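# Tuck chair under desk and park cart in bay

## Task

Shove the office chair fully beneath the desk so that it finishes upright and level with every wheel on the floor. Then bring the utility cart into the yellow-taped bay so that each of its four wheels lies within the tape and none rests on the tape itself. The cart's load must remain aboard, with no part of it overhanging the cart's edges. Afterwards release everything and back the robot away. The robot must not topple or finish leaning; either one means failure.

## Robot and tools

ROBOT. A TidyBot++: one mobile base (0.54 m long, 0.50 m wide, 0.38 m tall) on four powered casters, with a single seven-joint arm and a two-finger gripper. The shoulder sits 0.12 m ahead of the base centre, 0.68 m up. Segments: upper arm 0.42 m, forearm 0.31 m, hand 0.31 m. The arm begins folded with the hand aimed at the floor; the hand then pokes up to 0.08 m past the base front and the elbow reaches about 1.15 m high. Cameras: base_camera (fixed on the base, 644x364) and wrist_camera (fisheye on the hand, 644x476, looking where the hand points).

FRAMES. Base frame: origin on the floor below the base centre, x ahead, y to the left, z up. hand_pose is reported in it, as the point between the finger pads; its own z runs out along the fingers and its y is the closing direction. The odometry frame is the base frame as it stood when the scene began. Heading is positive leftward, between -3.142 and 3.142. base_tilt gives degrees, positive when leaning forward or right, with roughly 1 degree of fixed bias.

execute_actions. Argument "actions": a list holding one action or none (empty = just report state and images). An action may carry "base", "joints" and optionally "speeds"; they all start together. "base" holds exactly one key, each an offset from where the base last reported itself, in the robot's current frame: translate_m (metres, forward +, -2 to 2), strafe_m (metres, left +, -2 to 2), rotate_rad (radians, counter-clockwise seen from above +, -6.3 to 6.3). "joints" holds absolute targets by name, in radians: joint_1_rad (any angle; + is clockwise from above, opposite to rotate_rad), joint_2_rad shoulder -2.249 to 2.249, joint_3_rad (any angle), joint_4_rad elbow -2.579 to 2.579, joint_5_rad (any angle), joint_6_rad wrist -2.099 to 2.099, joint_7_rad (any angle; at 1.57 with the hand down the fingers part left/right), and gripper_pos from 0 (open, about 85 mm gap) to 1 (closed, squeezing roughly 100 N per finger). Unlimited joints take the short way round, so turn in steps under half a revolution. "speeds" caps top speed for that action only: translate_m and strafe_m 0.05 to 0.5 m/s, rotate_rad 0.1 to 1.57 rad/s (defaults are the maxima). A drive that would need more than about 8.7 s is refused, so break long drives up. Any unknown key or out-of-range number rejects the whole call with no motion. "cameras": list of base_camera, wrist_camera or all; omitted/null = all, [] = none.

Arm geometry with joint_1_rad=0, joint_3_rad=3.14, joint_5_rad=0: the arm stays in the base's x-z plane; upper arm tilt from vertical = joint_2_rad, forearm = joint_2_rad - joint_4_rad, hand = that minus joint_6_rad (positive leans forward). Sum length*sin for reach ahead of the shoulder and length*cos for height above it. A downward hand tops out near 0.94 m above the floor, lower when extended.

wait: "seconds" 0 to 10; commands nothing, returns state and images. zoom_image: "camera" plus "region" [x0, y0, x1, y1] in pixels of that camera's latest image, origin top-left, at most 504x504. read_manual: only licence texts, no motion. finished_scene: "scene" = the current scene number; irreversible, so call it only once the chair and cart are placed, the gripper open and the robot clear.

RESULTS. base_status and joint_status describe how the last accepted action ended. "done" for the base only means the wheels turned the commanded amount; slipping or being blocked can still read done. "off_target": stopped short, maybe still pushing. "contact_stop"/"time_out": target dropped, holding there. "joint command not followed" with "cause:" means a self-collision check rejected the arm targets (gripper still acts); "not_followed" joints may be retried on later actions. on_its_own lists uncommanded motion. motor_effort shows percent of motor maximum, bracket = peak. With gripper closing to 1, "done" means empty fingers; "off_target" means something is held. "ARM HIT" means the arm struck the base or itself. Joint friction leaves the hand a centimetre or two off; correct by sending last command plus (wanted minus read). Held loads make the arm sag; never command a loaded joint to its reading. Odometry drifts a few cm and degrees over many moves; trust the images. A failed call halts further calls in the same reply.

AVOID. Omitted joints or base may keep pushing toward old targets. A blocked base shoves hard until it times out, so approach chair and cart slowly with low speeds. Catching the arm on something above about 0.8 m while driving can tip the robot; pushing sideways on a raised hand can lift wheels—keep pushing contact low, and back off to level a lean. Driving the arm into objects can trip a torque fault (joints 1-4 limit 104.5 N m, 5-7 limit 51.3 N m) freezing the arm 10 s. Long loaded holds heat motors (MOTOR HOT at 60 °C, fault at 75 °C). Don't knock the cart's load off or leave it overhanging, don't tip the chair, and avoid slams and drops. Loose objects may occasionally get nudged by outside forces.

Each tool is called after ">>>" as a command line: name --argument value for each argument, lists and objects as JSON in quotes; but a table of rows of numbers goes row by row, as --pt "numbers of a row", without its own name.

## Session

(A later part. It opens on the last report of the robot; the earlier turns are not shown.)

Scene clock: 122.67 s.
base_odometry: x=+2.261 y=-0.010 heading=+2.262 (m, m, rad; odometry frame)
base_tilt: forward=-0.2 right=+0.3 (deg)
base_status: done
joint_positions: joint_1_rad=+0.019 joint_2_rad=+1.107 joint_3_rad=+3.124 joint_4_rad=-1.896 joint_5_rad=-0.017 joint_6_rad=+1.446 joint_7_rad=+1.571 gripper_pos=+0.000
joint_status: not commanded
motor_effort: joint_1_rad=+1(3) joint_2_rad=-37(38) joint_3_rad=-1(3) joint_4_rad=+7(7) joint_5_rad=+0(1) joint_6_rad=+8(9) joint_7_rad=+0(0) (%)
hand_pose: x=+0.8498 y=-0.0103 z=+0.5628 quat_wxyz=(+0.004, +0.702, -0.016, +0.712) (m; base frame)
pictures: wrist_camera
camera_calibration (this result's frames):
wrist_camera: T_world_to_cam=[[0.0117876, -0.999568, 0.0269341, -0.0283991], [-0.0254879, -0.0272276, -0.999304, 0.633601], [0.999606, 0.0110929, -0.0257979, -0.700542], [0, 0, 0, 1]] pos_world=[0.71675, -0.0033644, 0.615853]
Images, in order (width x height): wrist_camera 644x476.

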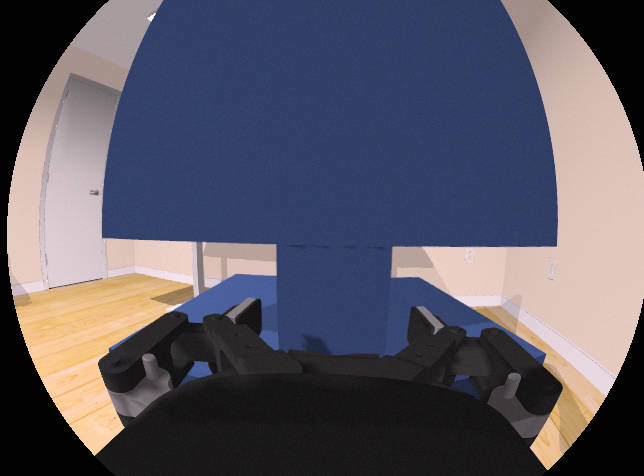

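>>> execute_actions --actions '[{"base":{"translate_m":0.088},"speeds":{"translate_m":0.05}}]' --cameras '["wrist_camera"]'

>>> execute_actions --actions '[{"joints":{"gripper_pos":1}}]' --cameras '[]'

Scene clock: 126.37 s.
base_odometry: x=+2.205 y=+0.057 heading=+2.262 (m, m, rad; odometry frame)
base_tilt: forward=-0.2 right=+0.3 (deg)
base_status: done
joint_positions: joint_1_rad=+0.019 joint_2_rad=+1.107 joint_3_rad=+3.124 joint_4_rad=-1.900 joint_5_rad=-0.016 joint_6_rad=+1.446 joint_7_rad=+1.571 gripper_pos=+0.000
joint_status: not commanded
motor_effort: joint_1_rad=+1(3) joint_2_rad=-37(40) joint_3_rad=-1(4) joint_4_rad=+7(13) joint_5_rad=+0(1) joint_6_rad=+8(9) joint_7_rad=+0(0) (%)
hand_pose: x=+0.8486 y=-0.0101 z=+0.5617 quat_wxyz=(+0.004, +0.704, -0.016, +0.710) (m; base frame)
pictures: wrist_camera
camera_calibration (this result's frames):
wrist_camera: T_world_to_cam=[[0.0123408, -0.999562, 0.0268949, -0.0286363], [-0.0290745, -0.0272442, -0.999206, 0.6354], [0.999501, 0.0115491, -0.029398, -0.697297], [0, 0, 0, 1]] pos_world=[0.715776, -0.00325965, 0.615167]
Images, in order (width x height): wrist_camera 644x476.

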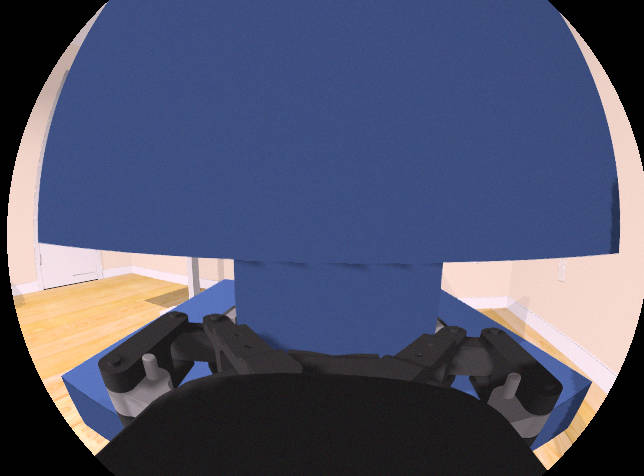

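Scene clock: 127.47 s.
base_odometry: x=+2.205 y=+0.057 heading=+2.262 (m, m, rad; odometry frame)
base_tilt: forward=-0.3 right=+0.3 (deg)
base_status: not commanded
joint_positions: joint_1_rad=+0.018 joint_2_rad=+1.105 joint_3_rad=+3.125 joint_4_rad=-1.905 joint_5_rad=-0.006 joint_6_rad=+1.446 joint_7_rad=+1.571 gripper_pos=+0.081
joint_status: gripper_pos off_target (ended at +0.081, target +1.000)
motor_effort: joint_1_rad=+1(4) joint_2_rad=-37(40) joint_3_rad=-4(5) joint_4_rad=+9(13) joint_5_rad=+0(3) joint_6_rad=+7(8) joint_7_rad=-5(6) (%)
hand_pose: x=+0.8472 y=-0.0070 z=+0.5609 quat_wxyz=(+0.001, +0.705, -0.012, +0.709) (m; base frame)
pictures: none
No camera images: the call's "cameras" was empty. Leave "cameras" out to get every camera's image.

>>> execute_actions --actions '[{"base":{"strafe_m":0.8},"speeds":{"strafe_m":0.17}}]' --cameras '[]'

>>> execute_actions --actions '[{"base":{"rotate_rad":-0.22},"speeds":{"rotate_rad":0.15}}]' --cameras '[]'

>>> execute_actions --actions '[{"base":{"translate_m":0.95},"speeds":{"translate_m":0.25}}]'

Scene clock: 141.50 s.
base_odometry: x=+1.589 y=-0.453 heading=+2.262 (m, m, rad; odometry frame)
base_tilt: forward=-0.3 right=+0.3 (deg)
base_status: done
joint_positions: joint_1_rad=+0.057 joint_2_rad=+1.106 joint_3_rad=+3.155 joint_4_rad=-1.900 joint_5_rad=-0.052 joint_6_rad=+1.441 joint_7_rad=+1.558 gripper_pos=+0.089
joint_status: not commanded
motor_effort: joint_1_rad=-5(20) joint_2_rad=-37(39) joint_3_rad=-5(11) joint_4_rad=+9(11) joint_5_rad=+5(18) joint_6_rad=+7(10) joint_7_rad=-1(5) (%)
hand_pose: x=+0.8461 y=-0.0621 z=+0.5606 quat_wxyz=(+0.038, +0.704, -0.043, +0.708) (m; base frame)
pictures: none
No camera images: the call's "cameras" was empty. Leave "cameras" out to get every camera's image.

Scene clock: 143.73 s.
base_odometry: x=+1.588 y=-0.453 heading=+2.045 (m, m, rad; odometry frame)
base_tilt: forward=-0.2 right=+0.3 (deg)
base_status: done
joint_positions: joint_1_rad=-0.034 joint_2_rad=+1.107 joint_3_rad=+3.110 joint_4_rad=-1.900 joint_5_rad=+0.078 joint_6_rad=+1.441 joint_7_rad=+1.579 gripper_pos=+0.089
joint_status: not commanded
motor_effort: joint_1_rad=+10(19) joint_2_rad=-39(40) joint_3_rad=-2(5) joint_4_rad=+6(10) joint_5_rad=-8(15) joint_6_rad=+10(10) joint_7_rad=-8(8) (%)
hand_pose: x=+0.8454 y=+0.0644 z=+0.5608 quat_wxyz=(-0.048, +0.704, +0.041, +0.708) (m; base frame)
pictures: none
No camera images: the call's "cameras" was empty. Leave "cameras" out to get every camera's image.

Scene clock: 148.37 s.
base_odometry: x=+1.156 y=+0.393 heading=+2.044 (m, m, rad; odometry frame)
base_tilt: forward=-0.2 right=+0.2 (deg)
base_status: done
joint_positions: joint_1_rad=-0.030 joint_2_rad=+1.106 joint_3_rad=+3.110 joint_4_rad=-1.899 joint_5_rad=+0.072 joint_6_rad=+1.438 joint_7_rad=+1.580 gripper_pos=+0.089
joint_status: not commanded
motor_effort: joint_1_rad=+9(11) joint_2_rad=-38(41) joint_3_rad=-1(3) joint_4_rad=+6(15) joint_5_rad=-7(10) joint_6_rad=+10(11) joint_7_rad=-6(8) (%)
hand_pose: x=+0.8462 y=+0.0594 z=+0.5608 quat_wxyz=(-0.044, +0.704, +0.038, +0.707) (m; base frame)
pictures: base_camera, wrist_camera
camera_calibration (this result's frames):
wrist_camera: T_world_to_cam=[[0.155131, -0.98726, 0.0353811, -0.0853974], [-0.0282095, -0.040227, -0.998792, 0.636189], [0.987491, 0.153946, -0.0340906, -0.691375], [0, 0, 0, 1]] pos_world=[0.713921, 0.0477167, 0.614873]
Images, in order (width x height): base_camera 644x364, wrist_camera 644x476.

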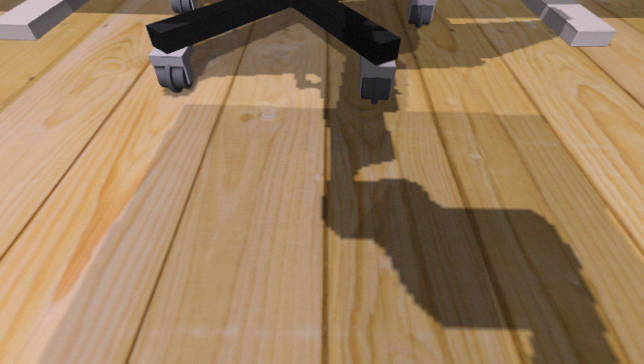

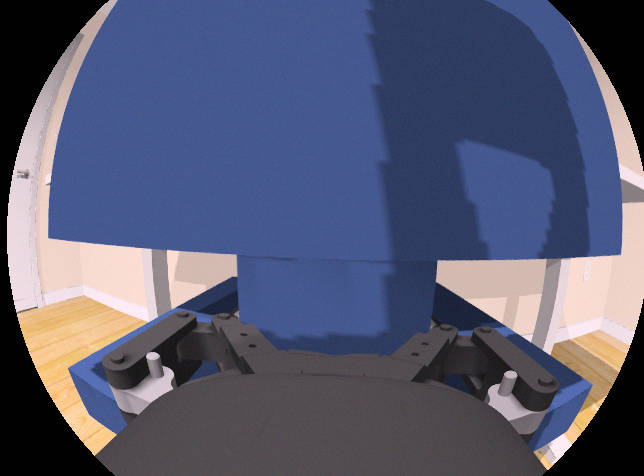

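>>> execute_actions --actions '[{"base":{"strafe_m":0.12},"speeds":{"strafe_m":0.08}}]' --cameras '[]'

>>> execute_actions --actions '[{"base":{"translate_m":0.085},"speeds":{"translate_m":0.06}}]'

Scene clock: 153.03 s.
base_odometry: x=+1.049 y=+0.339 heading=+2.044 (m, m, rad; odometry frame)
base_tilt: forward=-0.3 right=+0.3 (deg)
base_status: done
joint_positions: joint_1_rad=+0.040 joint_2_rad=+1.104 joint_3_rad=+3.125 joint_4_rad=-1.903 joint_5_rad=-0.014 joint_6_rad=+1.438 joint_7_rad=+1.578 gripper_pos=+0.089
joint_status: not commanded
motor_effort: joint_1_rad=-3(10) joint_2_rad=-36(38) joint_3_rad=-5(6) joint_4_rad=+6(10) joint_5_rad=+4(9) joint_6_rad=+7(10) joint_7_rad=-2(7) (%)
hand_pose: x=+0.8478 y=-0.0252 z=+0.5605 quat_wxyz=(+0.013, +0.706, -0.020, +0.708) (m; base frame)
pictures: none
No camera images: the call's "cameras" was empty. Leave "cameras" out to get every camera's image.

Scene clock: 154.97 s.
base_odometry: x=+1.010 y=+0.414 heading=+2.044 (m, m, rad; odometry frame)
base_tilt: forward=-0.2 right=+0.3 (deg)
base_status: done
joint_positions: joint_1_rad=+0.040 joint_2_rad=+1.103 joint_3_rad=+3.126 joint_4_rad=-1.905 joint_5_rad=-0.014 joint_6_rad=+1.438 joint_7_rad=+1.578 gripper_pos=+0.089
joint_status: not commanded
motor_effort: joint_1_rad=+0(5) joint_2_rad=-36(41) joint_3_rad=-3(6) joint_4_rad=+8(13) joint_5_rad=+1(5) joint_6_rad=+6(10) joint_7_rad=-2(2) (%)
hand_pose: x=+0.8473 y=-0.0253 z=+0.5606 quat_wxyz=(+0.014, +0.707, -0.019, +0.707) (m; base frame)
pictures: base_camera, wrist_camera
camera_calibration (this result's frames):
wrist_camera: T_world_to_cam=[[-0.00666609, -0.999339, 0.0357243, -0.0326252], [-0.0384124, -0.0354428, -0.998633, 0.641311], [0.99924, -0.00802923, -0.0381507, -0.691163], [0, 0, 0, 1]] pos_world=[0.715054, -0.0154232, 0.615232]
Images, in order (width x height): base_camera 644x364, wrist_camera 644x476.

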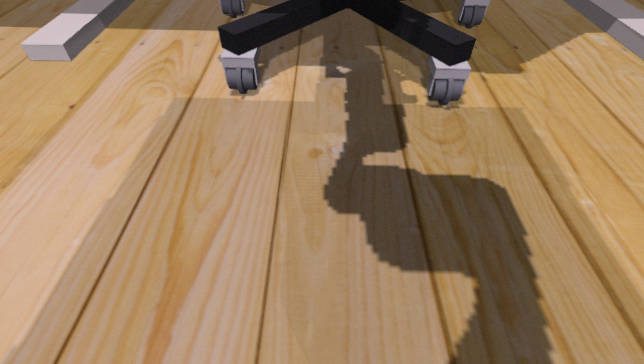

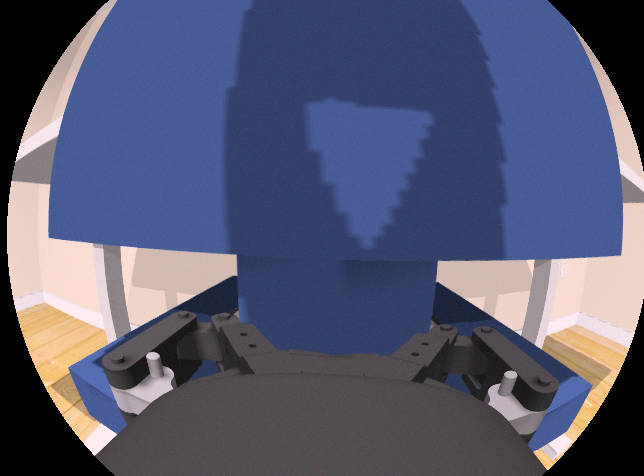

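No contact yet.

>>> execute_actions --actions '[{"base":{"translate_m":0.035},"speeds":{"translate_m":0.05}}]' --cameras '[]'

>>> execute_actions --actions '[{"base":{"translate_m":0.025},"speeds":{"translate_m":0.05}}]'

Scene clock: 157.87 s.
base_odometry: x=+0.994 y=+0.445 heading=+2.044 (m, m, rad; odometry frame)
base_tilt: forward=-0.3 right=+0.3 (deg)
base_status: done
joint_positions: joint_1_rad=+0.054 joint_2_rad=+1.085 joint_3_rad=+3.137 joint_4_rad=-1.986 joint_5_rad=+0.035 joint_6_rad=+1.482 joint_7_rad=+1.564 gripper_pos=+0.089
joint_status: not commanded
motor_effort: joint_1_rad=-6(8) joint_2_rad=-31(38) joint_3_rad=-6(8) joint_4_rad=+22(25) joint_5_rad=-8(9) joint_6_rad=-6(9) joint_7_rad=+1(2) (%)
hand_pose: x=+0.8239 y=-0.0243 z=+0.5589 quat_wxyz=(+0.003, +0.714, -0.009, +0.700) (m; base frame)
pictures: none
No camera images: the call's "cameras" was empty. Leave "cameras" out to get every camera's image.

Scene clock: 172.87 s.
base_odometry: x=+0.984 y=+0.464 heading=+2.044 (m, m, rad; odometry frame)
base_tilt: forward=-0.3 right=+0.3 (deg)
base_status: translate_m time_out (by the wheels' count: +0.022 of +0.025)
joint_positions: joint_1_rad=+0.063 joint_2_rad=+1.072 joint_3_rad=+3.145 joint_4_rad=-2.035 joint_5_rad=+0.071 joint_6_rad=+1.503 joint_7_rad=+1.560 gripper_pos=+0.089
joint_status: not commanded
motor_effort: joint_1_rad=-7(10) joint_2_rad=-31(36) joint_3_rad=-8(9) joint_4_rad=+26(37) joint_5_rad=-10(14) joint_6_rad=-4(13) joint_7_rad=+1(3) (%)
hand_pose: x=+0.8097 y=-0.0219 z=+0.5583 quat_wxyz=(-0.004, +0.719, +0.000, +0.695) (m; base frame)
pictures: base_camera, wrist_camera
camera_calibration (this result's frames):
wrist_camera: T_world_to_cam=[[0.0473392, -0.998173, 0.0375385, -0.0740892], [-0.0712613, -0.0408597, -0.99662, 0.663027], [0.996334, 0.0445042, -0.0730654, -0.630689], [0, 0, 0, 1]] pos_world=[0.679132, -0.0187944, 0.617486]
Images, in order (width x height): base_camera 644x364, wrist_camera 644x476.

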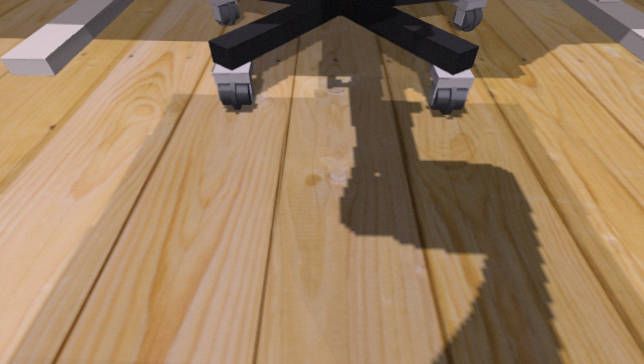

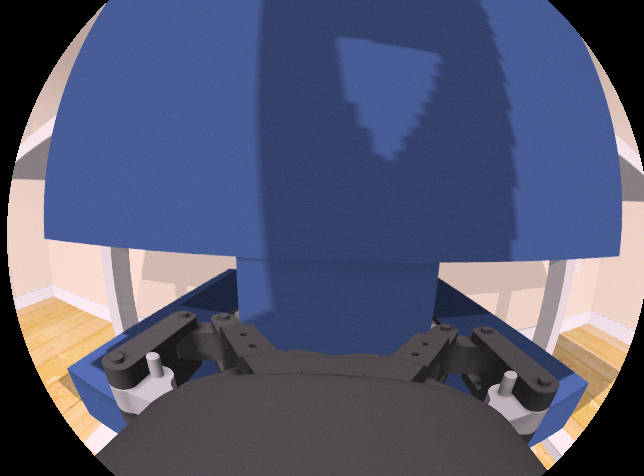

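>>> execute_actions --actions '[{"base":{"translate_m":-0.03},"joints":{"gripper_pos":0},"speeds":{"translate_m":0.05}}]' --cameras '[]'

>>> execute_actions --actions '[{"base":{"translate_m":-0.7},"speeds":{"translate_m":0.3}}]'

Scene clock: 175.43 s.
base_odometry: x=+0.998 y=+0.437 heading=+2.044 (m, m, rad; odometry frame)
base_tilt: forward=-0.3 right=+0.3 (deg)
base_status: done
joint_positions: joint_1_rad=+0.038 joint_2_rad=+1.098 joint_3_rad=+3.139 joint_4_rad=-1.923 joint_5_rad=+0.015 joint_6_rad=+1.451 joint_7_rad=+1.560 gripper_pos=+0.000
joint_status: all done
motor_effort: joint_1_rad=+0(7) joint_2_rad=-37(39) joint_3_rad=-2(7) joint_4_rad=+9(31) joint_5_rad=+0(11) joint_6_rad=+8(12) joint_7_rad=+0(3) (%)
hand_pose: x=+0.8424 y=-0.0201 z=+0.5616 quat_wxyz=(+0.004, +0.707, -0.012, +0.707) (m; base frame)
pictures: none
No camera images: the call's "cameras" was empty. Leave "cameras" out to get every camera's image.

Scene clock: 178.83 s.
base_odometry: x=+1.316 y=-0.186 heading=+2.044 (m, m, rad; odometry frame)
base_tilt: forward=-0.3 right=+0.3 (deg)
base_status: done
joint_positions: joint_1_rad=+0.032 joint_2_rad=+1.099 joint_3_rad=+3.136 joint_4_rad=-1.908 joint_5_rad=+0.014 joint_6_rad=+1.451 joint_7_rad=+1.560 gripper_pos=+0.000
joint_status: not commanded
motor_effort: joint_1_rad=+1(2) joint_2_rad=-37(39) joint_3_rad=-1(3) joint_4_rad=+7(9) joint_5_rad=+0(1) joint_6_rad=+9(9) joint_7_rad=+0(0) (%)
hand_pose: x=+0.8470 y=-0.0154 z=+0.5658 quat_wxyz=(+0.001, +0.702, -0.010, +0.712) (m; base frame)
pictures: base_camera, wrist_camera
camera_calibration (this result's frames):
wrist_camera: T_world_to_cam=[[0.0240889, -0.999225, 0.0311352, -0.0464049], [-0.024085, -0.0317153, -0.999207, 0.635006], [0.99942, 0.0233199, -0.0248303, -0.697865], [0, 0, 0, 1]] pos_world=[0.713872, -0.00995538, 0.618619]
Images, in order (width x height): base_camera 644x364, wrist_camera 644x476.

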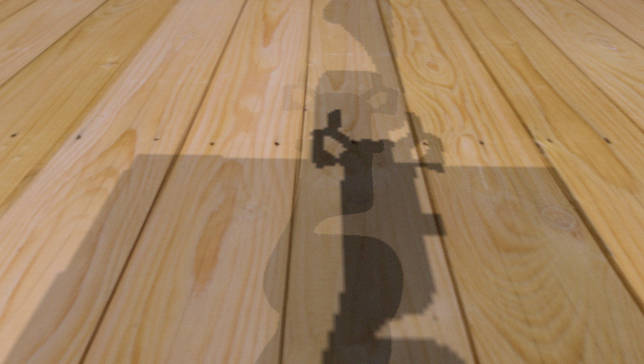

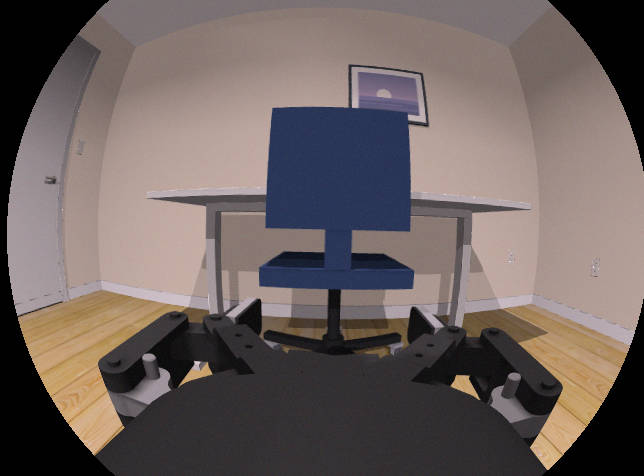

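>>> finished_scene --scene 2

The scene is finished: the task was done.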